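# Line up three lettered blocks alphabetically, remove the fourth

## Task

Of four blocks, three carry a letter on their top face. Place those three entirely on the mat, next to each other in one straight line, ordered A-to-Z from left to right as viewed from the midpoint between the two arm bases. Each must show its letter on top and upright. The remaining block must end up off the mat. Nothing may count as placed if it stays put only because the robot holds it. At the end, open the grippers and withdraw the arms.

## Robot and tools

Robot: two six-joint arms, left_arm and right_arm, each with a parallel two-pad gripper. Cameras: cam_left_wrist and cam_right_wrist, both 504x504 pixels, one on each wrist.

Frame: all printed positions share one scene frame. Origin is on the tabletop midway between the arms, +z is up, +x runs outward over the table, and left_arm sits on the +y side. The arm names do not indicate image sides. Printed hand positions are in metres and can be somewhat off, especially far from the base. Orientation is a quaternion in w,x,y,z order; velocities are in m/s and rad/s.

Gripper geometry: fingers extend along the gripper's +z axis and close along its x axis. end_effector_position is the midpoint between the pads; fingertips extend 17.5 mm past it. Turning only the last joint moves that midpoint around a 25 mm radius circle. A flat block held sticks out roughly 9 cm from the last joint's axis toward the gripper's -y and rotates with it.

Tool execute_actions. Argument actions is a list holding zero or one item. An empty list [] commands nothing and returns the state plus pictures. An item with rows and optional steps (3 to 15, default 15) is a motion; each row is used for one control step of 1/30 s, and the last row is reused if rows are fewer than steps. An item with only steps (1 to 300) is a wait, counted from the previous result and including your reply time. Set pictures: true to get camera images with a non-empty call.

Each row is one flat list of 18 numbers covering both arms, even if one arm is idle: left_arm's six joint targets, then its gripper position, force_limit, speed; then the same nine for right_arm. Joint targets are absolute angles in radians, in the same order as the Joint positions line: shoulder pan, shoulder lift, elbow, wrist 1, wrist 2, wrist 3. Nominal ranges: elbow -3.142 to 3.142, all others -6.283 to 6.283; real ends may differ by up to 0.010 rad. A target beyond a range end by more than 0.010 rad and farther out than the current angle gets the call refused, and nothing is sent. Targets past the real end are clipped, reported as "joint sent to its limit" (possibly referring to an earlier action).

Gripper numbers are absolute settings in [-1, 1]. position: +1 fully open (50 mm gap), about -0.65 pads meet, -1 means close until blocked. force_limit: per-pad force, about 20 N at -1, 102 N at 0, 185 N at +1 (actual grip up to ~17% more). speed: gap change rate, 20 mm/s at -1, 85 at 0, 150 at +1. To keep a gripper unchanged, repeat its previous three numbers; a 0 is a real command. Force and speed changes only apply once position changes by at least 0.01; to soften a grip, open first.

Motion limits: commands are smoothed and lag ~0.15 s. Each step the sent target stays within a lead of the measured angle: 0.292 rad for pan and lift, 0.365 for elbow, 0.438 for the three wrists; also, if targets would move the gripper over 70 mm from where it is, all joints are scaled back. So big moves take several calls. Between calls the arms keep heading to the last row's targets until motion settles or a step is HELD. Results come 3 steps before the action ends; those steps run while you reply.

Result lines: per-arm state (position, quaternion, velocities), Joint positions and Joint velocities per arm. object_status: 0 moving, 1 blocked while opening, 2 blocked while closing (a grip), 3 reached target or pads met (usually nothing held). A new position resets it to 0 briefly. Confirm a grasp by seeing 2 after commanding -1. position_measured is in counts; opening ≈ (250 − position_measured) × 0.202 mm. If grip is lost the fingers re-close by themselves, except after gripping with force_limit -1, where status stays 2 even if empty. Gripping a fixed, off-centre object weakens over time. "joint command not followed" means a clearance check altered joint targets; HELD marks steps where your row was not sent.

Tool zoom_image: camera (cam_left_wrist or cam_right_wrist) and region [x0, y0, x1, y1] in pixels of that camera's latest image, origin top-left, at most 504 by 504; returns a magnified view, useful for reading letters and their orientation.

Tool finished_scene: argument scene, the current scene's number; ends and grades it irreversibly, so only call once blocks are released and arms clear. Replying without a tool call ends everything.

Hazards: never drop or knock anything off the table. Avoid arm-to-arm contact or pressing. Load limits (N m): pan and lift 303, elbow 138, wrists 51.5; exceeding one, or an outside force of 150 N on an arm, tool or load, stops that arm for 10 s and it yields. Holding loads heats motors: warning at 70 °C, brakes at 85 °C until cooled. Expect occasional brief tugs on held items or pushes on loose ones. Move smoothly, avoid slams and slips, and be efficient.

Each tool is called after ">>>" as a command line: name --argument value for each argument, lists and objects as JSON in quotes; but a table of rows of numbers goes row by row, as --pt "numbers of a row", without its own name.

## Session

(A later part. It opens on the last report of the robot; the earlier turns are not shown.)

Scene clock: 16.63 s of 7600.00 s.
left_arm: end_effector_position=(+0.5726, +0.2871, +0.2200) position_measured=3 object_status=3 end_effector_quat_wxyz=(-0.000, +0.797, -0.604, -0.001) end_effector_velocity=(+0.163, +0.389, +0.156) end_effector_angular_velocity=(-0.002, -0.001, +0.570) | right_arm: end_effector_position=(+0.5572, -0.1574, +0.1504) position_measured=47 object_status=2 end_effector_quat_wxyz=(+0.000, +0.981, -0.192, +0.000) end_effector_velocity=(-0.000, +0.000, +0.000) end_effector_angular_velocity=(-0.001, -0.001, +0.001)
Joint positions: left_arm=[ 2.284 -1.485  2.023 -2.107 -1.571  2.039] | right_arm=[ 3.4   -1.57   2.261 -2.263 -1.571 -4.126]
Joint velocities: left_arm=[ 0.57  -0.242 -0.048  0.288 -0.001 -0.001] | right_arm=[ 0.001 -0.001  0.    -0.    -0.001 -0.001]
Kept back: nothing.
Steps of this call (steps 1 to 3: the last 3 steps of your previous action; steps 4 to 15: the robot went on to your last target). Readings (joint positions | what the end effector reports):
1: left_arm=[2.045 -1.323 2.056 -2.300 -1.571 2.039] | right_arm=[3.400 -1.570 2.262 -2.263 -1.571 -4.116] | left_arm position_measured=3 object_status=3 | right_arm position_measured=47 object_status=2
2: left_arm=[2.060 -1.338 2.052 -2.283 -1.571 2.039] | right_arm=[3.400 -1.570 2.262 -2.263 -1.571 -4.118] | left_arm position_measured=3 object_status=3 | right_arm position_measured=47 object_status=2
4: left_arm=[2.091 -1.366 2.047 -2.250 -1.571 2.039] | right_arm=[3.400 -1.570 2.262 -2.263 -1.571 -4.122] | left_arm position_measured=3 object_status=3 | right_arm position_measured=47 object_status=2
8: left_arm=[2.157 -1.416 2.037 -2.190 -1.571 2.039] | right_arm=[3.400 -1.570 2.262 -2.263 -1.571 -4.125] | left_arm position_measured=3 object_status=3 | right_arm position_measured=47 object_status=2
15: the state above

>>> execute_actions --actions '[{"rows":[[2.6,-1.6,2.0,-1.97,-1.571,2.0393,1,-0.3,0.5,3.787,-1.40,2.2,-2.37,-1.571,-4.126,-1,-0.3,0.5]],"steps":15}]'

>>> execute_actions --actions '[{"rows":[[2.6,-1.6,2.0,-1.97,-1.571,2.0393,1,-0.3,0.5,3.787,-1.3554,2.1823,-2.3977,-1.571,-4.126,-1,-0.3,0.5]],"steps":15}]' --pictures true

Scene clock: 17.17 s of 7600.00 s.
left_arm: end_effector_position=(+0.6235, +0.4926, +0.2870) position_measured=3 object_status=3 end_effector_quat_wxyz=(+0.000, +0.876, -0.481, -0.000) end_effector_velocity=(+0.010, +0.147, +0.044) end_effector_angular_velocity=(+0.001, +0.002, +0.206) | right_arm: end_effector_position=(+0.4974, -0.0105, +0.1129) position_measured=47 object_status=2 end_effector_quat_wxyz=(+0.000, +0.998, -0.060, -0.000) end_effector_velocity=(-0.229, +0.370, -0.096) end_effector_angular_velocity=(-0.001, +0.003, +0.702)
Joint positions: left_arm=[ 2.577 -1.592  2.002 -1.98  -1.571  2.039] | right_arm=[ 3.667 -1.448  2.218 -2.339 -1.571 -4.126]
Joint velocities: left_arm=[ 0.206 -0.072 -0.014  0.088 -0.001  0.   ] | right_arm=[ 0.702  0.284 -0.103 -0.178  0.001  0.   ]
Steps of this call (steps 1 to 4: the robot went on to your last target; steps 5 to 16: the first 12 steps of this action). Readings (joint positions | what the end effector reports):
5: left_arm=[2.383 -1.522 2.016 -2.063 -1.571 2.039] | right_arm=[3.403 -1.568 2.261 -2.264 -1.571 -4.126] | left_arm position_measured=3 object_status=3 | right_arm position_measured=47 object_status=2
6: left_arm=[2.403 -1.529 2.014 -2.054 -1.571 2.039] | right_arm=[3.421 -1.558 2.257 -2.271 -1.571 -4.126] | left_arm position_measured=3 object_status=3 | right_arm position_measured=47 object_status=2
8: left_arm=[2.443 -1.544 2.011 -2.037 -1.571 2.039] | right_arm=[3.473 -1.529 2.247 -2.288 -1.571 -4.126] | left_arm position_measured=3 object_status=3 | right_arm position_measured=47 object_status=2
12: left_arm=[2.523 -1.572 2.006 -2.003 -1.571 2.039] | right_arm=[3.571 -1.487 2.232 -2.315 -1.571 -4.126] | left_arm position_measured=3 object_status=3 | right_arm position_measured=47 object_status=2
16: the state above

Scene clock: 17.67 s of 7600.00 s.
left_arm: end_effector_position=(+0.6244, +0.5086, +0.2919) position_measured=3 object_status=3 end_effector_quat_wxyz=(+0.000, +0.882, -0.472, -0.000) end_effector_velocity=(-0.000, +0.002, -0.000) end_effector_angular_velocity=(-0.001, +0.001, +0.003) | right_arm: end_effector_position=(+0.4674, +0.0588, +0.0811) position_measured=47 object_status=2 end_effector_quat_wxyz=(+0.000, +1.000, -0.001, +0.000) end_effector_velocity=(-0.000, +0.008, -0.006) end_effector_angular_velocity=(+0.000, -0.001, +0.012)
Joint positions: left_arm=[ 2.6   -1.6    2.    -1.97  -1.571  2.039] | right_arm=[ 3.786 -1.357  2.183 -2.396 -1.571 -4.126]
Joint velocities: left_arm=[ 0.003 -0.     0.     0.001 -0.001 -0.   ] | right_arm=[ 0.011  0.018 -0.007 -0.011 -0.    -0.001]
Steps of this call (steps 1 to 3: the last 3 steps of your previous action; steps 4 to 15: the first 12 steps of this action). Readings (joint positions | what the end effector reports):
4: left_arm=[2.593 -1.598 2.001 -1.973 -1.571 2.039] | right_arm=[3.748 -1.414 2.205 -2.361 -1.571 -4.126] | left_arm position_measured=3 object_status=3 | right_arm position_measured=47 object_status=2
5: left_arm=[2.595 -1.598 2.000 -1.972 -1.571 2.039] | right_arm=[3.758 -1.399 2.199 -2.371 -1.571 -4.126] | left_arm position_measured=3 object_status=3 | right_arm position_measured=47 object_status=2
7: left_arm=[2.597 -1.599 2.000 -1.971 -1.571 2.039] | right_arm=[3.771 -1.378 2.191 -2.383 -1.571 -4.126] | left_arm position_measured=3 object_status=3 | right_arm position_measured=47 object_status=2
11: left_arm=[2.599 -1.600 2.000 -1.970 -1.571 2.039] | right_arm=[3.782 -1.362 2.185 -2.393 -1.571 -4.126] | left_arm position_measured=3 object_status=3 | right_arm position_measured=47 object_status=2
15: the state above

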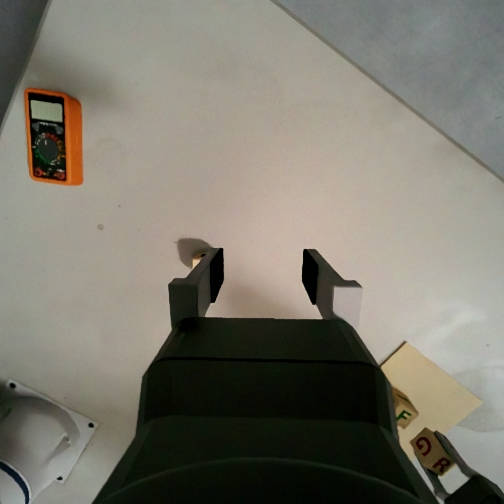

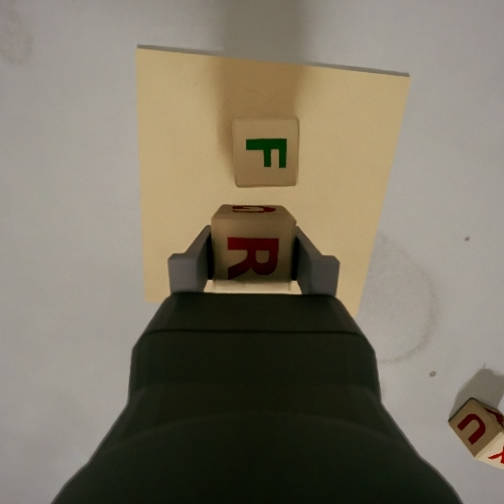

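>>> execute_actions --actions '[{"rows":[[2.6,-1.6,2.0,-1.97,-1.571,2.0393,1,-0.3,0.5,3.7793,-1.347,2.171,-2.3948,-1.571,-4.1337,-1,-0.3,0.5],[2.6,-1.6,2.0,-1.97,-1.571,2.0393,1,-0.3,0.5,3.7793,-1.347,2.171,-2.3948,-1.571,-4.1337,-1,-0.3,0.5],[2.6,-1.6,2.0,-1.97,-1.571,2.0393,1,-0.3,0.5,3.7793,-1.347,2.171,-2.3948,-1.571,-4.1337,-1,-0.3,0.5],[2.6,-1.6,2.0,-1.97,-1.571,2.0393,1,-0.3,0.5,3.7793,-1.347,2.171,-2.3948,-1.571,-4.1337,-1,-0.3,0.5],[2.6,-1.6,2.0,-1.97,-1.571,2.0393,1,-0.3,0.5,3.7793,-1.267,2.1985,-2.5023,-1.571,-4.1337,-1,-0.3,0.5]],"steps":15}]' --pictures true

Scene clock: 18.37 s of 7600.00 s.
left_arm: end_effector_position=(+0.6244, +0.5088, +0.2920) position_measured=3 object_status=3 end_effector_quat_wxyz=(+0.000, +0.882, -0.471, -0.000) end_effector_velocity=(+0.000, +0.000, +0.000) end_effector_angular_velocity=(+0.000, -0.000, +0.001) | right_arm: end_effector_position=(+0.4765, +0.0601, +0.0343) position_measured=47 object_status=2 end_effector_quat_wxyz=(+0.000, +1.000, -0.000, +0.000) end_effector_velocity=(+0.002, -0.002, -0.055) end_effector_angular_velocity=(-0.000, +0.000, -0.001)
Joint positions: left_arm=[ 2.6   -1.6    2.    -1.97  -1.571  2.039] | right_arm=[ 3.78  -1.276  2.196 -2.49  -1.571 -4.133]
Joint velocities: left_arm=[ 0.    -0.    -0.    -0.     0.001 -0.001] | right_arm=[-0.004  0.087  0.026 -0.113  0.    -0.003]
Steps of this call (steps 1 to 3: the last 3 steps of your previous action; steps 4 to 9: the robot went on to your last target; steps 10 to 21: the first 12 steps of this action). Readings (joint positions | what the end effector reports):
10: left_arm=[2.600 -1.600 2.000 -1.970 -1.571 2.039] | right_arm=[3.787 -1.355 2.182 -2.398 -1.571 -4.126] | left_arm position_measured=3 object_status=3 | right_arm position_measured=47 object_status=2
11: left_arm=[2.600 -1.600 2.000 -1.970 -1.571 2.039] | right_arm=[3.785 -1.353 2.179 -2.397 -1.571 -4.128] | left_arm position_measured=3 object_status=3 | right_arm position_measured=47 object_status=2
13: left_arm=[2.600 -1.600 2.000 -1.970 -1.571 2.039] | right_arm=[3.783 -1.350 2.175 -2.396 -1.571 -4.131] | left_arm position_measured=3 object_status=3 | right_arm position_measured=47 object_status=2
17: left_arm=[2.600 -1.600 2.000 -1.970 -1.571 2.039] | right_arm=[3.780 -1.299 2.189 -2.460 -1.571 -4.133] | left_arm position_measured=3 object_status=3 | right_arm position_measured=47 object_status=2
21: the state above

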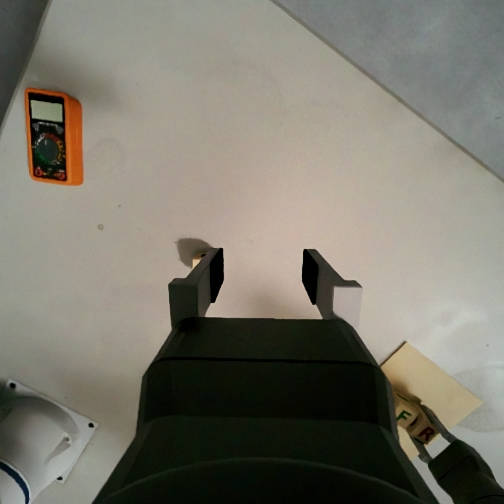

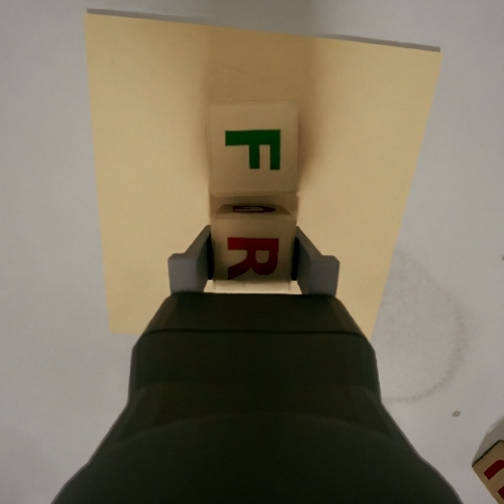

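>>> execute_actions --actions '[{"rows":[[2.6,-1.6,2.0,-1.97,-1.571,2.0393,1,-0.3,0.5,3.7845,-1.2643,2.1944,-2.5009,-1.571,-4.1285,-1,-0.3,0.5],[2.6,-1.6,2.0,-1.97,-1.571,2.0393,1,-0.3,0.5,3.7845,-1.2643,2.1944,-2.5009,-1.571,-4.1285,-1,-0.3,0.5],[2.6,-1.6,2.0,-1.97,-1.571,2.0393,1,-0.3,0.5,3.7845,-1.2643,2.1944,-2.5009,-1.571,-4.1285,-1,-0.3,0.5],[2.6,-1.6,2.0,-1.97,-1.571,2.0393,1,-0.3,0.5,3.7845,-1.2643,2.1944,-2.5009,-1.571,-4.1285,-1,-0.3,0.5],[2.6,-1.6,2.0,-1.97,-1.571,2.0393,1,-0.3,0.5,3.7845,-1.2605,2.1957,-2.506,-1.571,-4.1285,-1,-0.3,0.5],[2.6,-1.6,2.0,-1.97,-1.571,2.0393,1,-0.3,0.5,3.7845,-1.2605,2.1957,-2.506,-1.571,-4.1285,-1,-0.3,0.5],[2.6,-1.6,2.0,-1.97,-1.571,2.0393,1,-0.3,0.5,3.7845,-1.2605,2.1957,-2.506,-1.571,-4.1285,-1,-0.3,0.5],[2.6,-1.6,2.0,-1.97,-1.571,2.0393,1,-0.3,0.5,3.7845,-1.2605,2.1957,-2.506,-1.571,-4.1285,-1,-0.3,0.5],[2.6,-1.6,2.0,-1.97,-1.571,2.0393,1,-0.3,0.5,3.7845,-1.2605,2.1957,-2.506,-1.571,-4.1285,-1,-0.3,0.5],[2.6,-1.6,2.0,-1.97,-1.571,2.0393,1,-0.3,0.5,3.7845,-1.2605,2.1957,-2.506,-1.571,-4.1285,1,-0.3,0.5]],"steps":15}]' --pictures true

Scene clock: 19.10 s of 7600.00 s.
left_arm: end_effector_position=(+0.6244, +0.5088, +0.2920) position_measured=3 object_status=3 end_effector_quat_wxyz=(+0.000, +0.882, -0.471, -0.000) end_effector_velocity=(+0.000, +0.000, -0.000) end_effector_angular_velocity=(+0.001, -0.000, -0.001) | right_arm: end_effector_position=(+0.4752, +0.0632, +0.0255) position_measured=5 object_status=0 end_effector_quat_wxyz=(+0.000, +1.000, -0.000, -0.001) end_effector_velocity=(+0.000, +0.001, -0.001) end_effector_angular_velocity=(+0.001, -0.003, +0.001)
Joint positions: left_arm=[ 2.6   -1.6    2.    -1.97  -1.571  2.039] | right_arm=[ 3.784 -1.26   2.196 -2.505 -1.571 -4.129]
Joint velocities: left_arm=[0.    0.    0.    0.    0.001 0.001] | right_arm=[ 0.001  0.002 -0.    -0.005 -0.001  0.001]
Steps of this call (steps 1 to 3: the last 3 steps of your previous action; steps 4 to 10: the robot went on to your last target; steps 11 to 22: the first 12 steps of this action). Readings (joint positions | what the end effector reports):
11: left_arm=[2.600 -1.600 2.000 -1.970 -1.571 2.039] | right_arm=[3.779 -1.267 2.198 -2.502 -1.571 -4.134] | left_arm position_measured=3 object_status=3 | right_arm position_measured=47 object_status=2
12: left_arm=[2.600 -1.600 2.000 -1.970 -1.571 2.039] | right_arm=[3.780 -1.267 2.198 -2.502 -1.571 -4.133] | left_arm position_measured=3 object_status=3 | right_arm position_measured=47 object_status=2
14: left_arm=[2.600 -1.600 2.000 -1.970 -1.571 2.039] | right_arm=[3.782 -1.266 2.196 -2.502 -1.571 -4.131] | left_arm position_measured=3 object_status=3 | right_arm position_measured=47 object_status=2
18: left_arm=[2.600 -1.600 2.000 -1.970 -1.571 2.039] | right_arm=[3.784 -1.263 2.195 -2.504 -1.571 -4.129] | left_arm position_measured=3 object_status=3 | right_arm position_measured=47 object_status=2
22: the state above

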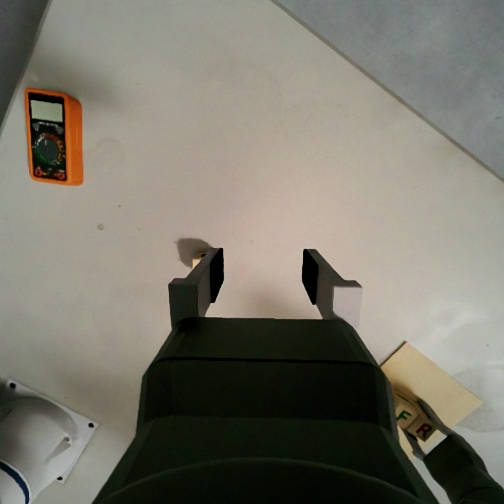

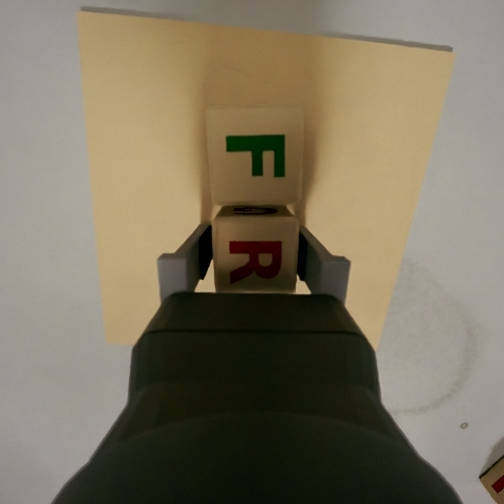

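>>> execute_actions --actions '[{"rows":[[2.6,-1.6,2.0,-1.97,-1.571,2.0393,1,-0.3,0.5,3.7845,-1.36,2.162,-2.373,-1.571,-4.1285,1,-0.3,0.5],[2.6,-1.6,2.0,-1.97,-1.571,2.0393,1,-0.3,0.5,3.7845,-1.36,2.162,-2.373,-1.571,-4.1285,1,-0.3,0.5],[2.6,-1.6,2.0,-1.97,-1.571,2.0393,1,-0.3,0.5,3.7845,-1.36,2.162,-2.373,-1.571,-4.1285,1,-0.3,0.5],[2.6,-1.6,2.0,-1.97,-1.571,2.0393,1,-0.3,0.5,3.7845,-1.36,2.162,-2.373,-1.571,-4.1285,1,-0.3,0.5],[2.6,-1.6,2.0,-1.97,-1.571,2.0393,1,-0.3,0.5,3.7845,-1.36,2.162,-2.373,-1.571,-4.1285,1,-0.3,0.5],[2.6,-1.6,2.0,-1.97,-1.571,2.0393,1,-0.3,0.5,3.7845,-1.36,2.162,-2.373,-1.571,-4.1285,1,-0.3,0.5],[2.6,-1.6,2.0,-1.97,-1.571,2.0393,1,-0.3,0.5,3.3513,-1.2655,1.9611,-2.2664,-1.571,-5.574,1,-0.3,0.5]],"steps":15}]'

>>> execute_actions --actions '[{"steps":24}]' --pictures true

Scene clock: 20.03 s of 7600.00 s.
left_arm: end_effector_position=(+0.6244, +0.5088, +0.2920) position_measured=3 object_status=3 end_effector_quat_wxyz=(+0.000, +0.882, -0.471, -0.000) end_effector_velocity=(-0.000, -0.000, -0.000) end_effector_angular_velocity=(+0.000, +0.000, -0.000) | right_arm: end_effector_position=(+0.5461, +0.0332, +0.0913) position_measured=3 object_status=3 end_effector_quat_wxyz=(+0.000, +1.000, +0.024, +0.000) end_effector_velocity=(+0.384, -0.218, +0.059) end_effector_angular_velocity=(-0.001, -0.000, +0.274)
Joint positions: left_arm=[ 2.6   -1.6    2.    -1.97  -1.571  2.039] | right_arm=[ 3.69  -1.32   2.107 -2.358 -1.571 -4.271]
Joint velocities: left_arm=[-0.  0.  0.  0.  0.  0.] | right_arm=[-0.557  0.113 -0.301  0.188 -0.    -0.831]
Steps of this call (steps 1 to 3: the last 3 steps of your previous action; steps 4 to 15: the robot went on to your last target; step 16: nothing new was sent; steps 17 to 28: the first 12 steps of this action). Readings (joint positions | what the end effector reports):
17: left_arm=[2.600 -1.600 2.000 -1.970 -1.571 2.039] | right_arm=[3.785 -1.263 2.195 -2.502 -1.571 -4.129] | left_arm position_measured=3 object_status=3 | right_arm position_measured=3 object_status=3
18: left_arm=[2.600 -1.600 2.000 -1.970 -1.571 2.039] | right_arm=[3.785 -1.280 2.190 -2.477 -1.571 -4.129] | left_arm position_measured=3 object_status=3 | right_arm position_measured=3 object_status=3
20: left_arm=[2.600 -1.600 2.000 -1.970 -1.571 2.039] | right_arm=[3.785 -1.319 2.175 -2.429 -1.571 -4.128] | left_arm position_measured=3 object_status=3 | right_arm position_measured=3 object_status=3
24: left_arm=[2.600 -1.600 2.000 -1.970 -1.571 2.039] | right_arm=[3.765 -1.338 2.154 -2.387 -1.571 -4.160] | left_arm position_measured=3 object_status=3 | right_arm position_measured=3 object_status=3
28: the state above

Scene clock: 20.83 s of 7600.00 s.
left_arm: end_effector_position=(+0.6244, +0.5088, +0.2920) position_measured=3 object_status=3 end_effector_quat_wxyz=(+0.000, +0.882, -0.471, -0.000) end_effector_velocity=(-0.000, -0.001, +0.000) end_effector_angular_velocity=(-0.001, +0.000, -0.001) | right_arm: end_effector_position=(+0.7195, -0.1616, +0.1200) position_measured=3 object_status=3 end_effector_quat_wxyz=(+0.000, +0.888, +0.460, -0.000) end_effector_velocity=(+0.009, -0.033, +0.002) end_effector_angular_velocity=(-0.000, +0.001, +0.506)
Joint positions: left_arm=[ 2.6   -1.6    2.    -1.97  -1.571  2.039] | right_arm=[ 3.355 -1.266  1.963 -2.267 -1.571 -5.514]
Joint velocities: left_arm=[-0.001 -0.    -0.     0.    -0.001  0.   ] | right_arm=[-0.034  0.007 -0.014  0.008 -0.    -0.54 ]
Kept back: nothing.
Steps of this call (steps 1 to 3: the last 3 steps of your previous action; steps 4 to 24: the robot went on to your last target). Readings (joint positions | what the end effector reports):
1: left_arm=[2.600 -1.600 2.000 -1.970 -1.571 2.039] | right_arm=[3.671 -1.316 2.097 -2.352 -1.571 -4.300] | left_arm position_measured=3 object_status=3 | right_arm position_measured=3 object_status=3
2: left_arm=[2.600 -1.600 2.000 -1.970 -1.571 2.039] | right_arm=[3.652 -1.313 2.087 -2.346 -1.571 -4.328] | left_arm position_measured=3 object_status=3 | right_arm position_measured=3 object_status=3
4: left_arm=[2.600 -1.600 2.000 -1.970 -1.571 2.039] | right_arm=[3.613 -1.306 2.071 -2.335 -1.571 -4.386] | left_arm position_measured=3 object_status=3 | right_arm position_measured=3 object_status=3
8: left_arm=[2.600 -1.600 2.000 -1.970 -1.571 2.039] | right_arm=[3.536 -1.294 2.038 -2.315 -1.571 -4.525] | left_arm position_measured=3 object_status=3 | right_arm position_measured=3 object_status=3
24: the state above

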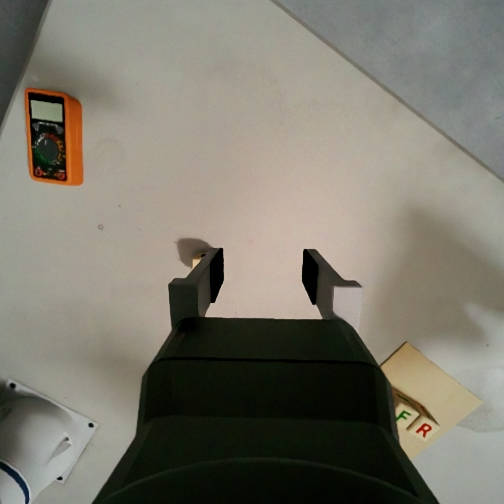

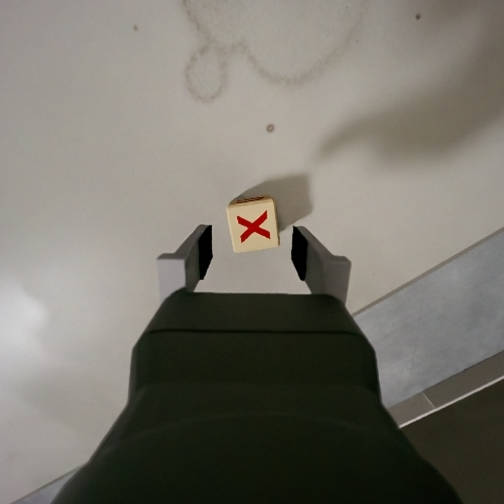

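>>> execute_actions --actions '[]'

>>> zoom_image --camera "cam_right_wrist" --region '[190,170,320,290]'

Scene clock: 20.87 s of 7600.00 s.
left_arm: end_effector_position=(+0.6244, +0.5088, +0.2920) position_measured=3 object_status=3 end_effector_quat_wxyz=(+0.000, +0.882, -0.471, -0.000) end_effector_velocity=(-0.000, -0.000, -0.000) end_effector_angular_velocity=(-0.001, +0.001, +0.000) | right_arm: end_effector_position=(+0.7198, -0.1625, +0.1201) position_measured=3 object_status=3 end_effector_quat_wxyz=(+0.000, +0.885, +0.467, -0.000) end_effector_velocity=(+0.006, -0.023, +0.002) end_effector_angular_velocity=(+0.001, +0.001, +0.375)
Joint positions: left_arm=[ 2.6   -1.6    2.    -1.97  -1.571  2.039] | right_arm=[ 3.354 -1.266  1.962 -2.267 -1.571 -5.53 ]
Joint velocities: left_arm=[-0.    -0.     0.001 -0.    -0.001 -0.   ] | right_arm=[-0.023  0.004 -0.01   0.006  0.001 -0.398]
Kept back: nothing.
Steps of this call (step 1: the robot went on to your last target). Readings (joint positions | what the end effector reports):
1: the state above

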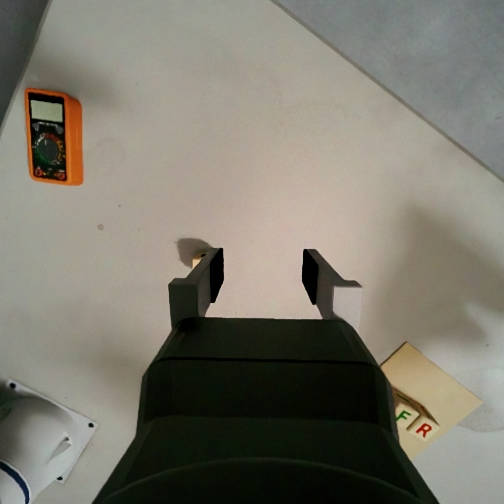

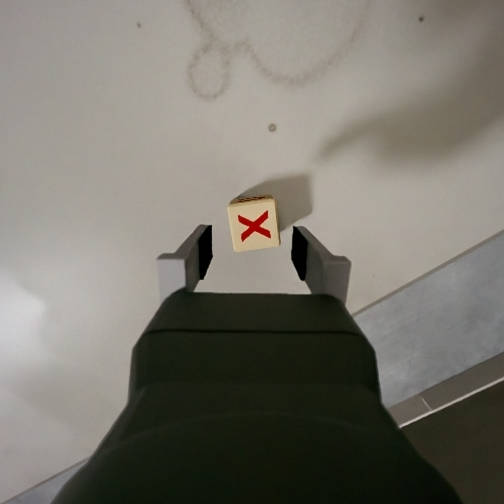

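Region (190, 170, 320, 290) of cam_right_wrist's 504x504 image, scaled by 3.877, with more detail than that image has; it fills the top 465 rows of this view, and the rest is white.

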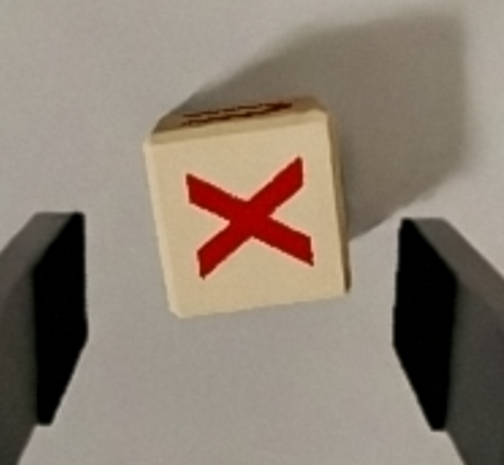

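>>> execute_actions --actions '[{"rows":[[2.6,-1.6,2.0,-1.97,-1.571,2.0393,1,-0.3,0.5,3.3578,-1.1997,1.9822,-2.3533,-1.571,-5.681,1,-0.3,0.5]],"steps":12}]' --pictures true

Scene clock: 21.40 s of 7600.00 s.
left_arm: end_effector_position=(+0.6244, +0.5088, +0.2920) position_measured=3 object_status=3 end_effector_quat_wxyz=(+0.000, +0.882, -0.471, -0.000) end_effector_velocity=(+0.000, -0.000, +0.000) end_effector_angular_velocity=(-0.000, -0.000, -0.000) | right_arm: end_effector_position=(+0.7220, -0.1626, +0.0745) position_measured=3 object_status=3 end_effector_quat_wxyz=(+0.000, +0.848, +0.529, -0.000) end_effector_velocity=(-0.000, +0.003, -0.036) end_effector_angular_velocity=(+0.001, -0.002, +0.089)
Joint positions: left_arm=[ 2.6   -1.6    2.    -1.97  -1.571  2.039] | right_arm=[ 3.357 -1.205  1.98  -2.346 -1.571 -5.672]
Joint velocities: left_arm=[-0.  0. -0.  0.  0. -0.] | right_arm=[ 0.006  0.047  0.016 -0.066  0.    -0.083]
Steps of this call (steps 1 to 7: the robot went on to your last target; steps 8 to 16: the first 9 steps of this action). Readings (joint positions | what the end effector reports):
8: left_arm=[2.600 -1.600 2.000 -1.970 -1.571 2.039] | right_arm=[3.352 -1.263 1.962 -2.270 -1.571 -5.575] | left_arm position_measured=3 object_status=3 | right_arm position_measured=3 object_status=3
9: left_arm=[2.600 -1.600 2.000 -1.970 -1.571 2.039] | right_arm=[3.353 -1.249 1.965 -2.291 -1.571 -5.601] | left_arm position_measured=3 object_status=3 | right_arm position_measured=3 object_status=3
11: left_arm=[2.600 -1.600 2.000 -1.970 -1.571 2.039] | right_arm=[3.355 -1.224 1.975 -2.319 -1.571 -5.638] | left_arm position_measured=3 object_status=3 | right_arm position_measured=3 object_status=3
15: left_arm=[2.600 -1.600 2.000 -1.970 -1.571 2.039] | right_arm=[3.357 -1.207 1.980 -2.343 -1.571 -5.668] | left_arm position_measured=3 object_status=3 | right_arm position_measured=3 object_status=3
16: the state above

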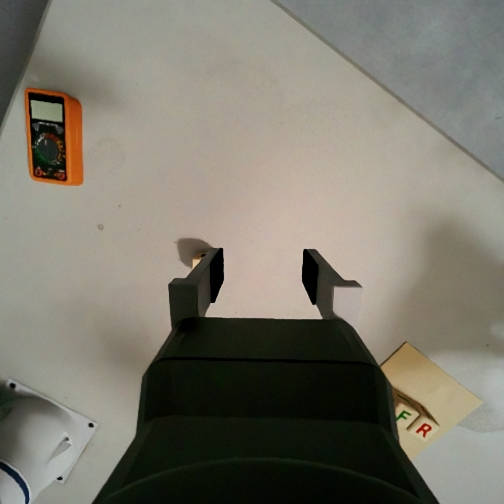

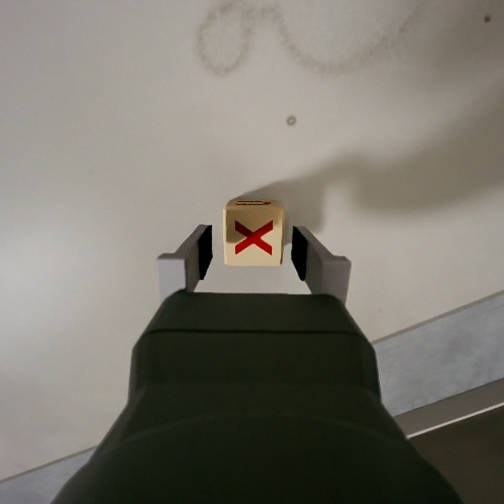

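>>> execute_actions --actions '[{"rows":[[2.6,-1.6,2.0,-1.97,-1.571,2.0393,1,-0.3,0.5,3.3578,-1.1392,2.003,-2.4346,-1.571,-5.681,1,-0.3,0.5],[2.6,-1.6,2.0,-1.97,-1.571,2.0393,1,-0.3,0.5,3.3578,-1.1392,2.003,-2.4346,-1.571,-5.681,1,-0.3,0.5],[2.6,-1.6,2.0,-1.97,-1.571,2.0393,1,-0.3,0.5,3.3578,-1.1392,2.003,-2.4346,-1.571,-5.681,1,-0.3,0.5],[2.6,-1.6,2.0,-1.97,-1.571,2.0393,1,-0.3,0.5,3.3578,-1.1392,2.003,-2.4346,-1.571,-5.681,1,-0.3,0.5],[2.6,-1.6,2.0,-1.97,-1.571,2.0393,1,-0.3,0.5,3.3578,-1.1392,2.003,-2.4346,-1.571,-5.681,1,-0.3,0.5],[2.6,-1.6,2.0,-1.97,-1.571,2.0393,1,-0.3,0.5,3.3578,-1.1392,2.003,-2.4346,-1.571,-5.681,1,-0.3,0.5],[2.6,-1.6,2.0,-1.97,-1.571,2.0393,1,-0.3,0.5,3.3578,-1.1392,2.003,-2.4346,-1.571,-5.681,1,-0.3,0.5],[2.6,-1.6,2.0,-1.97,-1.571,2.0393,1,-0.3,0.5,3.3578,-1.1392,2.003,-2.4346,-1.571,-5.681,1,-0.3,0.5],[2.6,-1.6,2.0,-1.97,-1.571,2.0393,1,-0.3,0.5,3.3578,-1.1392,2.003,-2.4346,-1.571,-5.681,-1,-0.3,0.5]],"steps":15}]'

>>> execute_actions --actions '[{"rows":[[2.6,-1.6,2.0,-1.97,-1.571,2.0393,1,-0.3,0.5,3.3578,-1.1392,2.003,-2.4346,-1.571,-5.681,-1,-0.3,0.5]],"steps":4}]'

Scene clock: 21.97 s of 7600.00 s.
left_arm: end_effector_position=(+0.6244, +0.5088, +0.2920) position_measured=3 object_status=3 end_effector_quat_wxyz=(+0.000, +0.882, -0.471, -0.000) end_effector_velocity=(+0.000, -0.000, -0.000) end_effector_angular_velocity=(-0.001, +0.000, +0.000) | right_arm: end_effector_position=(+0.7225, -0.1622, +0.0261) position_measured=47 object_status=0 end_effector_quat_wxyz=(+0.000, +0.846, +0.534, +0.000) end_effector_velocity=(+0.004, +0.000, -0.006) end_effector_angular_velocity=(+0.002, -0.010, -0.000)
Joint positions: left_arm=[ 2.6   -1.6    2.    -1.97  -1.571  2.039] | right_arm=[ 3.358 -1.142  2.002 -2.432 -1.571 -5.681]
Joint velocities: left_arm=[ 0.     0.    -0.    -0.    -0.001 -0.   ] | right_arm=[-0.001  0.011  0.001 -0.022  0.    -0.001]
Steps of this call (steps 1 to 3: the last 3 steps of your previous action; steps 4 to 5: the robot went on to your last target; steps 6 to 17: the first 12 steps of this action). Readings (joint positions | what the end effector reports):
6: left_arm=[2.600 -1.600 2.000 -1.970 -1.571 2.039] | right_arm=[3.358 -1.198 1.983 -2.356 -1.571 -5.680] | left_arm position_measured=3 object_status=3 | right_arm position_measured=3 object_status=3
7: left_arm=[2.600 -1.600 2.000 -1.970 -1.571 2.039] | right_arm=[3.358 -1.184 1.986 -2.377 -1.571 -5.680] | left_arm position_measured=3 object_status=3 | right_arm position_measured=3 object_status=3
9: left_arm=[2.600 -1.600 2.000 -1.970 -1.571 2.039] | right_arm=[3.358 -1.162 1.996 -2.403 -1.571 -5.680] | left_arm position_measured=3 object_status=3 | right_arm position_measured=3 object_status=3
13: left_arm=[2.600 -1.600 2.000 -1.970 -1.571 2.039] | right_arm=[3.358 -1.146 2.001 -2.425 -1.571 -5.681] | left_arm position_measured=3 object_status=3 | right_arm position_measured=3 object_status=3
17: the state above

Scene clock: 22.10 s of 7600.00 s.
left_arm: end_effector_position=(+0.6244, +0.5088, +0.2920) position_measured=3 object_status=3 end_effector_quat_wxyz=(+0.000, +0.882, -0.471, -0.000) end_effector_velocity=(+0.000, +0.000, -0.000) end_effector_angular_velocity=(+0.001, +0.000, -0.000) | right_arm: end_effector_position=(+0.7226, -0.1622, +0.0254) position_measured=47 object_status=0 end_effector_quat_wxyz=(+0.000, +0.846, +0.534, +0.001) end_effector_velocity=(-0.001, -0.001, -0.005) end_effector_angular_velocity=(-0.000, +0.002, -0.000)
Joint positions: left_arm=[ 2.6   -1.6    2.    -1.97  -1.571  2.039] | right_arm=[ 3.358 -1.14   2.002 -2.434 -1.571 -5.681]
Joint velocities: left_arm=[-0.  0.  0. -0.  0.  0.] | right_arm=[-0.001  0.007  0.003 -0.007  0.    -0.   ]
Steps of this call (steps 1 to 3: the last 3 steps of your previous action; step 4: the first step of this action). Readings (joint positions | what the end effector reports):
4: the state above

>>> execute_actions --actions '[{"rows":[[2.6,-1.6,2.0,-1.97,-1.571,2.0393,1,-0.3,0.5,3.3578,-1.22,1.975,-2.326,-1.571,-5.681,-1,-0.3,0.5],[2.6,-1.6,2.0,-1.97,-1.571,2.0393,1,-0.3,0.5,3.3578,-1.22,1.975,-2.326,-1.571,-5.681,-1,-0.3,0.5],[2.6,-1.6,2.0,-1.97,-1.571,2.0393,1,-0.3,0.5,3.3578,-1.22,1.975,-2.326,-1.571,-5.681,-1,-0.3,0.5],[2.6,-1.6,2.0,-1.97,-1.571,2.0393,1,-0.3,0.5,3.3578,-1.22,1.975,-2.326,-1.571,-5.681,-1,-0.3,0.5],[2.6,-1.6,2.0,-1.97,-1.571,2.0393,1,-0.3,0.5,3.7222,-1.3905,2.2282,-2.4085,-1.571,-4.1908,-1,-0.3,0.5]],"steps":15}]'

>>> execute_actions --actions '[{"steps":27}]' --pictures true

Scene clock: 22.77 s of 7600.00 s.
left_arm: end_effector_position=(+0.6244, +0.5088, +0.2920) position_measured=3 object_status=3 end_effector_quat_wxyz=(+0.000, +0.882, -0.471, -0.000) end_effector_velocity=(+0.000, -0.000, +0.000) end_effector_angular_velocity=(-0.000, -0.000, +0.000) | right_arm: end_effector_position=(+0.6373, -0.0918, +0.0735) position_measured=47 object_status=2 end_effector_quat_wxyz=(-0.000, +0.862, +0.507, -0.000) end_effector_velocity=(-0.355, +0.278, +0.023) end_effector_angular_velocity=(-0.000, +0.001, -0.326)
Joint positions: left_arm=[ 2.6   -1.6    2.    -1.97  -1.571  2.039] | right_arm=[ 3.477 -1.264  2.071 -2.377 -1.571 -5.5  ]
Joint velocities: left_arm=[-0.     0.    -0.    -0.    -0.    -0.001] | right_arm=[ 0.513 -0.263  0.327 -0.064  0.001  0.839]
Steps of this call (steps 1 to 3: the last 3 steps of your previous action; steps 4 to 8: the robot went on to your last target; steps 9 to 20: the first 12 steps of this action). Readings (joint positions | what the end effector reports):
9: left_arm=[2.600 -1.600 2.000 -1.970 -1.571 2.039] | right_arm=[3.358 -1.142 2.002 -2.431 -1.571 -5.681] | left_arm position_measured=3 object_status=3 | right_arm position_measured=47 object_status=2
10: left_arm=[2.600 -1.600 2.000 -1.970 -1.571 2.039] | right_arm=[3.358 -1.157 2.000 -2.405 -1.571 -5.681] | left_arm position_measured=3 object_status=3 | right_arm position_measured=47 object_status=2
12: left_arm=[2.600 -1.600 2.000 -1.970 -1.571 2.039] | right_arm=[3.358 -1.188 1.986 -2.369 -1.571 -5.681] | left_arm position_measured=3 object_status=3 | right_arm position_measured=47 object_status=2
16: left_arm=[2.600 -1.600 2.000 -1.970 -1.571 2.039] | right_arm=[3.409 -1.227 2.026 -2.368 -1.571 -5.604] | left_arm position_measured=3 object_status=3 | right_arm position_measured=47 object_status=2
20: the state above

Scene clock: 23.67 s of 7600.00 s.
left_arm: end_effector_position=(+0.6244, +0.5088, +0.2920) position_measured=3 object_status=3 end_effector_quat_wxyz=(+0.000, +0.882, -0.471, -0.000) end_effector_velocity=(+0.000, +0.000, +0.000) end_effector_angular_velocity=(+0.001, -0.001, +0.001) | right_arm: end_effector_position=(+0.4764, +0.0178, +0.0804) position_measured=47 object_status=2 end_effector_quat_wxyz=(+0.000, +1.000, +0.005, +0.000) end_effector_velocity=(-0.001, +0.002, -0.000) end_effector_angular_velocity=(+0.000, +0.000, -0.090)
Joint positions: left_arm=[ 2.6   -1.6    2.    -1.97  -1.571  2.039] | right_arm=[ 3.722 -1.39   2.228 -2.408 -1.571 -4.201]
Joint velocities: left_arm=[ 0.     0.    -0.001  0.     0.001 -0.001] | right_arm=[ 0.005 -0.002  0.002 -0.001  0.001  0.095]
Kept back: nothing.
Steps of this call (steps 1 to 3: the last 3 steps of your previous action; steps 4 to 27: the robot went on to your last target). Readings (joint positions | what the end effector reports):
1: left_arm=[2.600 -1.600 2.000 -1.970 -1.571 2.039] | right_arm=[3.494 -1.273 2.082 -2.380 -1.571 -5.471] | left_arm position_measured=3 object_status=3 | right_arm position_measured=47 object_status=2
2: left_arm=[2.600 -1.600 2.000 -1.970 -1.571 2.039] | right_arm=[3.512 -1.282 2.093 -2.382 -1.571 -5.439] | left_arm position_measured=3 object_status=3 | right_arm position_measured=47 object_status=2
4: left_arm=[2.600 -1.600 2.000 -1.970 -1.571 2.039] | right_arm=[3.547 -1.300 2.116 -2.386 -1.571 -5.366] | left_arm position_measured=3 object_status=3 | right_arm position_measured=47 object_status=2
8: left_arm=[2.600 -1.600 2.000 -1.970 -1.571 2.039] | right_arm=[3.619 -1.337 2.162 -2.395 -1.571 -5.165] | left_arm position_measured=3 object_status=3 | right_arm position_measured=47 object_status=2
27: the state above

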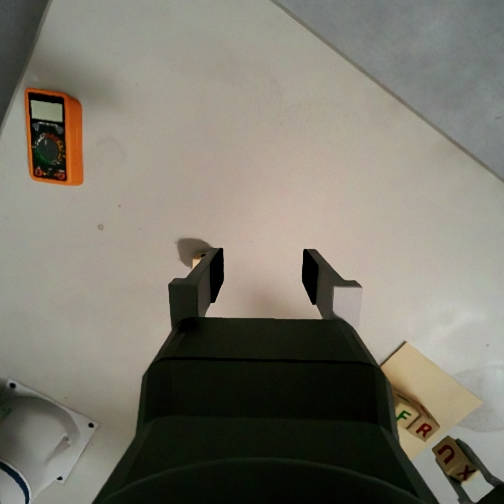

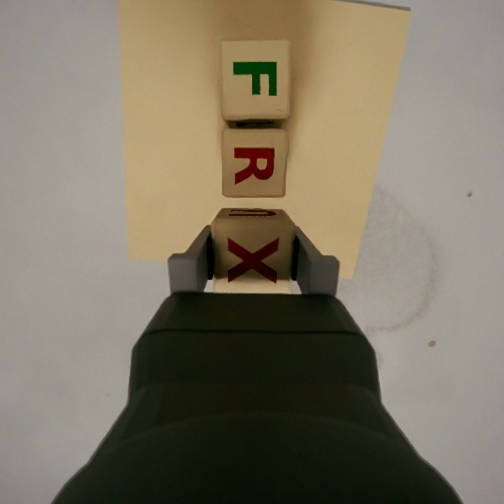

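>>> execute_actions --actions '[{"rows":[[2.6,-1.6,2.0,-1.97,-1.571,2.0393,1,-0.3,0.5,3.7222,-1.3055,2.257,-2.5223,-1.571,-4.1908,-1,-0.3,0.5]],"steps":15}]' --pictures true

Scene clock: 24.17 s of 7600.00 s.
left_arm: end_effector_position=(+0.6244, +0.5088, +0.2920) position_measured=3 object_status=3 end_effector_quat_wxyz=(+0.000, +0.882, -0.471, -0.000) end_effector_velocity=(+0.000, +0.000, -0.000) end_effector_angular_velocity=(+0.001, -0.000, -0.001) | right_arm: end_effector_position=(+0.4767, +0.0182, +0.0301) position_measured=47 object_status=2 end_effector_quat_wxyz=(+0.000, +1.000, -0.000, +0.000) end_effector_velocity=(+0.001, +0.001, -0.014) end_effector_angular_velocity=(+0.003, -0.005, -0.000)
Joint positions: left_arm=[ 2.6   -1.6    2.    -1.97  -1.571  2.039] | right_arm=[ 3.722 -1.308  2.256 -2.518 -1.571 -4.191]
Joint velocities: left_arm=[-0.     0.     0.     0.     0.001  0.001] | right_arm=[ 0.     0.025  0.008 -0.039 -0.     0.   ]
Steps of this call (steps 1 to 3: the robot went on to your last target; steps 4 to 15: the first 12 steps of this action). Readings (joint positions | what the end effector reports):
4: left_arm=[2.600 -1.600 2.000 -1.970 -1.571 2.039] | right_arm=[3.722 -1.388 2.229 -2.413 -1.571 -4.194] | left_arm position_measured=3 object_status=3 | right_arm position_measured=47 object_status=2
5: left_arm=[2.600 -1.600 2.000 -1.970 -1.571 2.039] | right_arm=[3.722 -1.371 2.234 -2.437 -1.571 -4.193] | left_arm position_measured=3 object_status=3 | right_arm position_measured=47 object_status=2
7: left_arm=[2.600 -1.600 2.000 -1.970 -1.571 2.039] | right_arm=[3.722 -1.339 2.246 -2.476 -1.571 -4.192] | left_arm position_measured=3 object_status=3 | right_arm position_measured=47 object_status=2
11: left_arm=[2.600 -1.600 2.000 -1.970 -1.571 2.039] | right_arm=[3.722 -1.315 2.254 -2.509 -1.571 -4.191] | left_arm position_measured=3 object_status=3 | right_arm position_measured=47 object_status=2
15: the state above

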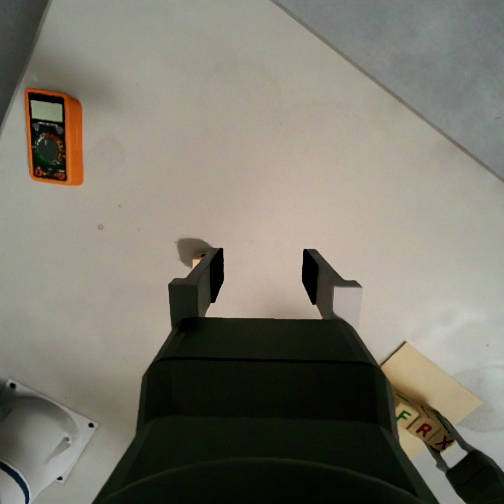

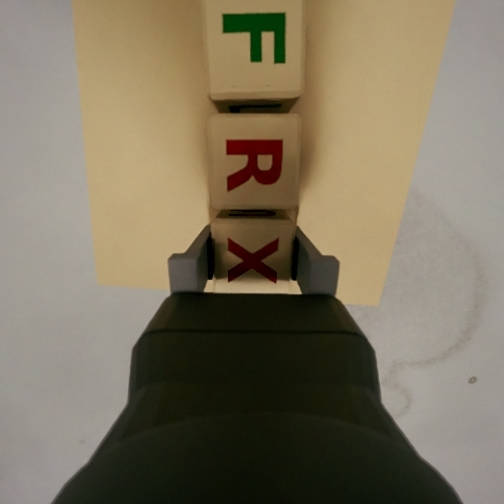

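>>> execute_actions --actions '[{"rows":[[2.6,-1.6,2.0,-1.97,-1.571,2.0393,1,-0.3,0.5,3.7222,-1.3017,2.2582,-2.5273,-1.571,-4.1908,-1,-0.3,0.5],[2.6,-1.6,2.0,-1.97,-1.571,2.0393,1,-0.3,0.5,3.7222,-1.3017,2.2582,-2.5273,-1.571,-4.1908,-1,-0.3,0.5],[2.6,-1.6,2.0,-1.97,-1.571,2.0393,1,-0.3,0.5,3.7222,-1.3017,2.2582,-2.5273,-1.571,-4.1908,-1,-0.3,0.5],[2.6,-1.6,2.0,-1.97,-1.571,2.0393,1,-0.3,0.5,3.7222,-1.3017,2.2582,-2.5273,-1.571,-4.1908,-1,-0.3,0.5],[2.6,-1.6,2.0,-1.97,-1.571,2.0393,1,-0.3,0.5,3.7222,-1.3017,2.2582,-2.5273,-1.571,-4.1908,1,-0.3,0.5],[2.6,-1.6,2.0,-1.97,-1.571,2.0393,1,-0.3,0.5,3.7222,-1.3017,2.2582,-2.5273,-1.571,-4.1908,1,-0.3,0.5],[2.6,-1.6,2.0,-1.97,-1.571,2.0393,1,-0.3,0.5,3.7222,-1.3017,2.2582,-2.5273,-1.571,-4.1908,1,-0.3,0.5],[2.6,-1.6,2.0,-1.97,-1.571,2.0393,1,-0.3,0.5,3.7222,-1.3017,2.2582,-2.5273,-1.571,-4.1908,1,-0.3,0.5],[2.6,-1.6,2.0,-1.97,-1.571,2.0393,1,-0.3,0.5,3.7222,-1.3017,2.2582,-2.5273,-1.571,-4.1908,1,-0.3,0.5],[2.6,-1.6,2.0,-1.97,-1.571,2.0393,1,-0.3,0.5,3.7222,-1.62,2.07,-2.02,-1.571,-4.1908,1,-0.3,0.5]],"steps":15}]'

>>> execute_actions --actions '[{"steps":18}]' --pictures true

Scene clock: 34.47 s of 7600.00 s.
left_arm: end_effector_position=(+0.6244, +0.5088, +0.2920) position_measured=3 object_status=3 end_effector_quat_wxyz=(+0.000, +0.882, -0.471, -0.000) end_effector_velocity=(+0.000, +0.001, -0.000) end_effector_angular_velocity=(+0.001, -0.000, +0.001) | right_arm: end_effector_position=(+0.4771, +0.0184, +0.0297) position_measured=47 object_status=2 end_effector_quat_wxyz=(-0.000, +1.000, -0.000, +0.001) end_effector_velocity=(-0.001, +0.001, +0.000) end_effector_angular_velocity=(-0.000, -0.001, +0.001)
Joint positions: left_arm=[ 2.6   -1.6    2.    -1.97  -1.571  2.039] | right_arm=[ 3.722 -1.308  2.257 -2.522 -1.571 -4.191]
Joint velocities: left_arm=[ 0.001  0.001 -0.     0.     0.001 -0.   ] | right_arm=[ 0.002 -0.001 -0.    -0.    -0.001  0.001]
FORCE FAULT: contact force on the right arm reached its limit, and that arm stopped for 10 seconds. The contact can be on any part of that arm, not only on its tool. That arm's remaining commands of this call were not run. That arm holds still and accepts commands again. Move the arm away from the contact; if what it grips holds it there, let go first. Pushing or pulling that hard again can fault the arm again.
Kept back: nothing.
The stop of the right arm began at step 9 of this call (marked STOPPED below). From that step on that arm followed nothing that you had sent. 14 of its steps, steps kept back included, did not run and will not run. The other arm was sent all steps of this action in this call, none kept back. Nothing is kept back now, and the robot has no last target.
Steps of this call (steps 1 to 3: the last 3 steps of your previous action; steps 4 to 7: the robot went on to your last target; steps 8 to 19: the first 12 steps of this action; steps 20 to 22: the last 3 steps of this action, not kept back; steps 23 to 309: the stop continued). Readings (joint positions | what the end effector reports):
8: left_arm=[2.600 -1.600 2.000 -1.970 -1.571 2.039] | right_arm=[3.722 -1.307 2.257 -2.522 -1.571 -4.191] | left_arm position_measured=3 object_status=3 | right_arm position_measured=47 object_status=2
9: left_arm=[2.600 -1.600 2.000 -1.970 -1.571 2.039] | right_arm=[3.722 -1.307 2.257 -2.522 -1.571 -4.191] | left_arm position_measured=3 object_status=3 | right_arm position_measured=47 object_status=2 STOPPED (the right arm)
11: left_arm=[2.600 -1.600 2.000 -1.970 -1.571 2.039] | right_arm=[3.722 -1.308 2.257 -2.522 -1.571 -4.191] | left_arm position_measured=3 object_status=3 | right_arm position_measured=47 object_status=2
15: left_arm=[2.600 -1.600 2.000 -1.970 -1.571 2.039] | right_arm=[3.722 -1.308 2.257 -2.522 -1.571 -4.191] | left_arm position_measured=3 object_status=3 | right_arm position_measured=47 object_status=2
309: the state above

Scene clock: 34.50 s of 7600.00 s.
left_arm: end_effector_position=(+0.6244, +0.5088, +0.2920) position_measured=3 object_status=3 end_effector_quat_wxyz=(+0.000, +0.882, -0.471, -0.000) end_effector_velocity=(-0.000, -0.000, +0.000) end_effector_angular_velocity=(-0.001, +0.000, -0.000) | right_arm: end_effector_position=(+0.4771, +0.0184, +0.0298) position_measured=47 object_status=2 end_effector_quat_wxyz=(-0.000, +1.000, -0.000, +0.001) end_effector_velocity=(+0.000, +0.000, +0.001) end_effector_angular_velocity=(+0.000, -0.002, -0.000)
Joint positions: left_arm=[ 2.6   -1.6    2.    -1.97  -1.571  2.039] | right_arm=[ 3.722 -1.308  2.257 -2.522 -1.571 -4.191]
Joint velocities: left_arm=[-0.    -0.     0.    -0.    -0.001 -0.   ] | right_arm=[-0.    -0.002 -0.     0.    -0.     0.   ]
Kept back: nothing.
A stop began in an earlier call of the same reply, so what this call sent did not run. Send another action.
Steps of this call (step 1: nothing new was sent). Readings (joint positions | what the end effector reports):
1: the state above

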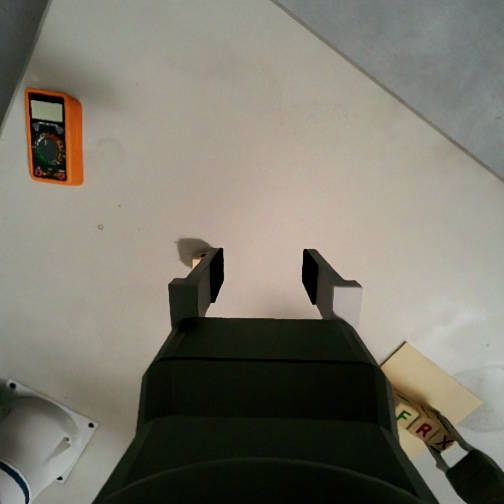

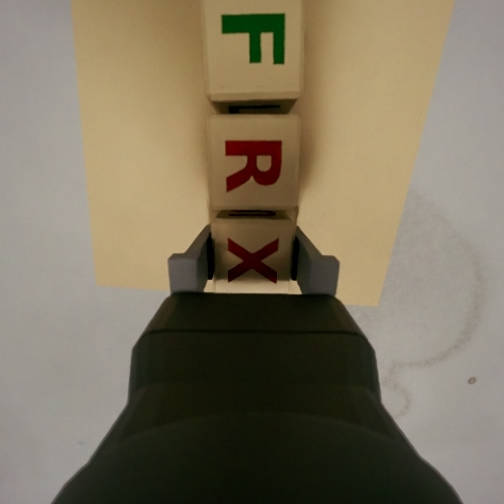

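>>> execute_actions --actions '[{"rows":[[2.6,-1.6,2.0,-1.97,-1.571,2.0393,1,-0.3,0.5,3.722,-1.308,2.257,-2.522,-1.571,-4.191,1,-0.3,0.5],[2.6,-1.6,2.0,-1.97,-1.571,2.0393,1,-0.3,0.5,3.722,-1.308,2.257,-2.522,-1.571,-4.191,1,-0.3,0.5],[2.6,-1.6,2.0,-1.97,-1.571,2.0393,1,-0.3,0.5,3.722,-1.308,2.257,-2.522,-1.571,-4.191,1,-0.3,0.5],[2.6,-1.6,2.0,-1.97,-1.571,2.0393,1,-0.3,0.5,3.722,-1.308,2.257,-2.522,-1.571,-4.191,1,-0.3,0.5],[2.6,-1.6,2.0,-1.97,-1.571,2.0393,1,-0.3,0.5,3.722,-1.308,2.257,-2.522,-1.571,-4.191,1,-0.3,0.5],[2.6,-1.6,2.0,-1.97,-1.571,2.0393,1,-0.3,0.5,3.722,-1.62,2.07,-2.02,-1.571,-4.191,1,-0.3,0.5]],"steps":15}]'

>>> execute_actions --actions '[{"steps":15}]' --pictures true

Scene clock: 35.13 s of 7600.00 s.
left_arm: end_effector_position=(+0.6244, +0.5088, +0.2920) position_measured=3 object_status=3 end_effector_quat_wxyz=(+0.000, +0.882, -0.471, -0.000) end_effector_velocity=(+0.000, -0.000, +0.000) end_effector_angular_velocity=(+0.000, -0.000, +0.000) | right_arm: end_effector_position=(+0.4872, +0.0241, +0.1202) position_measured=3 object_status=3 end_effector_quat_wxyz=(-0.001, +1.000, -0.000, +0.003) end_effector_velocity=(-0.003, -0.001, +0.440) end_effector_angular_velocity=(-0.013, +0.022, +0.001)
Joint positions: left_arm=[ 2.6   -1.6    2.    -1.97  -1.571  2.039] | right_arm=[ 3.722 -1.432  2.182 -2.328 -1.571 -4.191]
Joint velocities: left_arm=[-0.     0.    -0.     0.     0.001 -0.001] | right_arm=[ 0.001 -0.593 -0.347  0.965 -0.     0.   ]
Steps of this call (steps 1 to 7: nothing new was sent; steps 8 to 19: the first 12 steps of this action). Readings (joint positions | what the end effector reports):
8: left_arm=[2.600 -1.600 2.000 -1.970 -1.571 2.039] | right_arm=[3.722 -1.308 2.257 -2.522 -1.571 -4.191] | left_arm position_measured=3 object_status=3 | right_arm position_measured=36 object_status=0
9: left_arm=[2.600 -1.600 2.000 -1.970 -1.571 2.039] | right_arm=[3.722 -1.308 2.257 -2.522 -1.571 -4.191] | left_arm position_measured=3 object_status=3 | right_arm position_measured=16 object_status=0
11: left_arm=[2.600 -1.600 2.000 -1.970 -1.571 2.039] | right_arm=[3.722 -1.308 2.257 -2.522 -1.571 -4.191] | left_arm position_measured=3 object_status=3 | right_arm position_measured=3 object_status=0
15: left_arm=[2.600 -1.600 2.000 -1.970 -1.571 2.039] | right_arm=[3.722 -1.350 2.230 -2.459 -1.571 -4.191] | left_arm position_measured=3 object_status=3 | right_arm position_measured=3 object_status=0
19: the state above

Scene clock: 35.63 s of 7600.00 s.
left_arm: end_effector_position=(+0.6244, +0.5088, +0.2920) position_measured=3 object_status=3 end_effector_quat_wxyz=(+0.000, +0.882, -0.471, -0.000) end_effector_velocity=(+0.000, +0.000, +0.000) end_effector_angular_velocity=(+0.000, -0.001, +0.000) | right_arm: end_effector_position=(+0.4698, +0.0140, +0.2618) position_measured=3 object_status=3 end_effector_quat_wxyz=(+0.000, +1.000, -0.000, -0.000) end_effector_velocity=(-0.008, -0.005, +0.033) end_effector_angular_velocity=(-0.001, +0.001, -0.000)
Joint positions: left_arm=[ 2.6   -1.6    2.    -1.97  -1.571  2.039] | right_arm=[ 3.722 -1.615  2.073 -2.027 -1.571 -4.191]
Joint velocities: left_arm=[ 0.001 -0.    -0.     0.     0.     0.   ] | right_arm=[-0.    -0.041 -0.025  0.068 -0.     0.   ]
Kept back: nothing.
Steps of this call (steps 1 to 3: the last 3 steps of your previous action; steps 4 to 15: the robot went on to your last target). Readings (joint positions | what the end effector reports):
1: left_arm=[2.600 -1.600 2.000 -1.970 -1.571 2.039] | right_arm=[3.722 -1.452 2.170 -2.295 -1.571 -4.191] | left_arm position_measured=3 object_status=3 | right_arm position_measured=3 object_status=3
2: left_arm=[2.600 -1.600 2.000 -1.970 -1.571 2.039] | right_arm=[3.722 -1.471 2.158 -2.263 -1.571 -4.191] | left_arm position_measured=3 object_status=3 | right_arm position_measured=3 object_status=3
4: left_arm=[2.600 -1.600 2.000 -1.970 -1.571 2.039] | right_arm=[3.722 -1.510 2.135 -2.199 -1.571 -4.191] | left_arm position_measured=3 object_status=3 | right_arm position_measured=3 object_status=3
8: left_arm=[2.600 -1.600 2.000 -1.970 -1.571 2.039] | right_arm=[3.722 -1.581 2.093 -2.084 -1.571 -4.191] | left_arm position_measured=3 object_status=3 | right_arm position_measured=3 object_status=3
15: the state above

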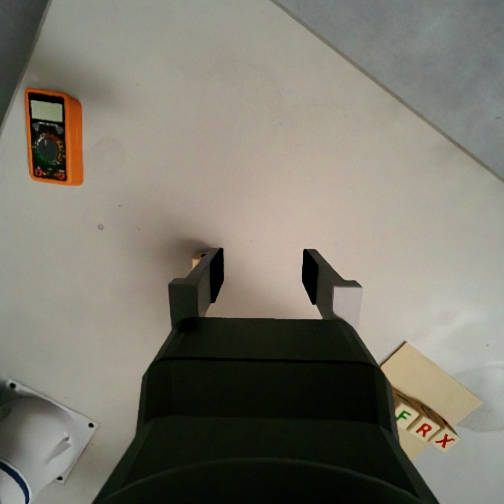

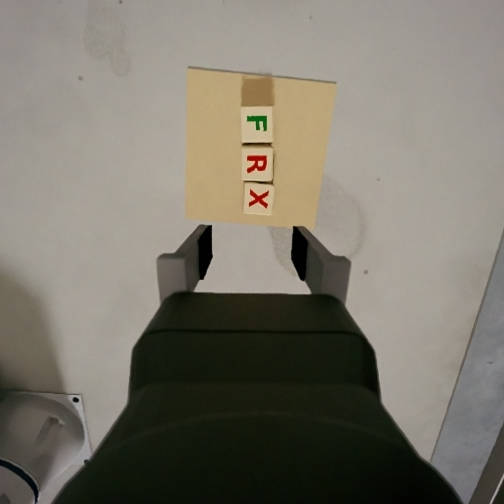

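>>> zoom_image --camera "cam_right_wrist" --region '[170,55,350,240]'

Region (170, 55, 350, 240) of cam_right_wrist's 504x504 image, scaled by 2.724, with more detail than that image has; it fills the left 490 columns of this view, and the rest is white.

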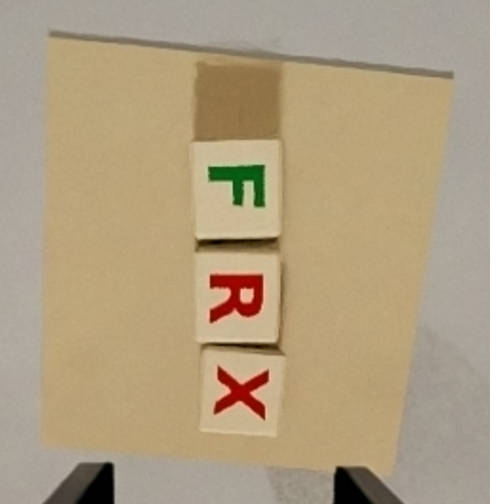

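>>> finished_scene --scene 1

The scene is finished: the task was done.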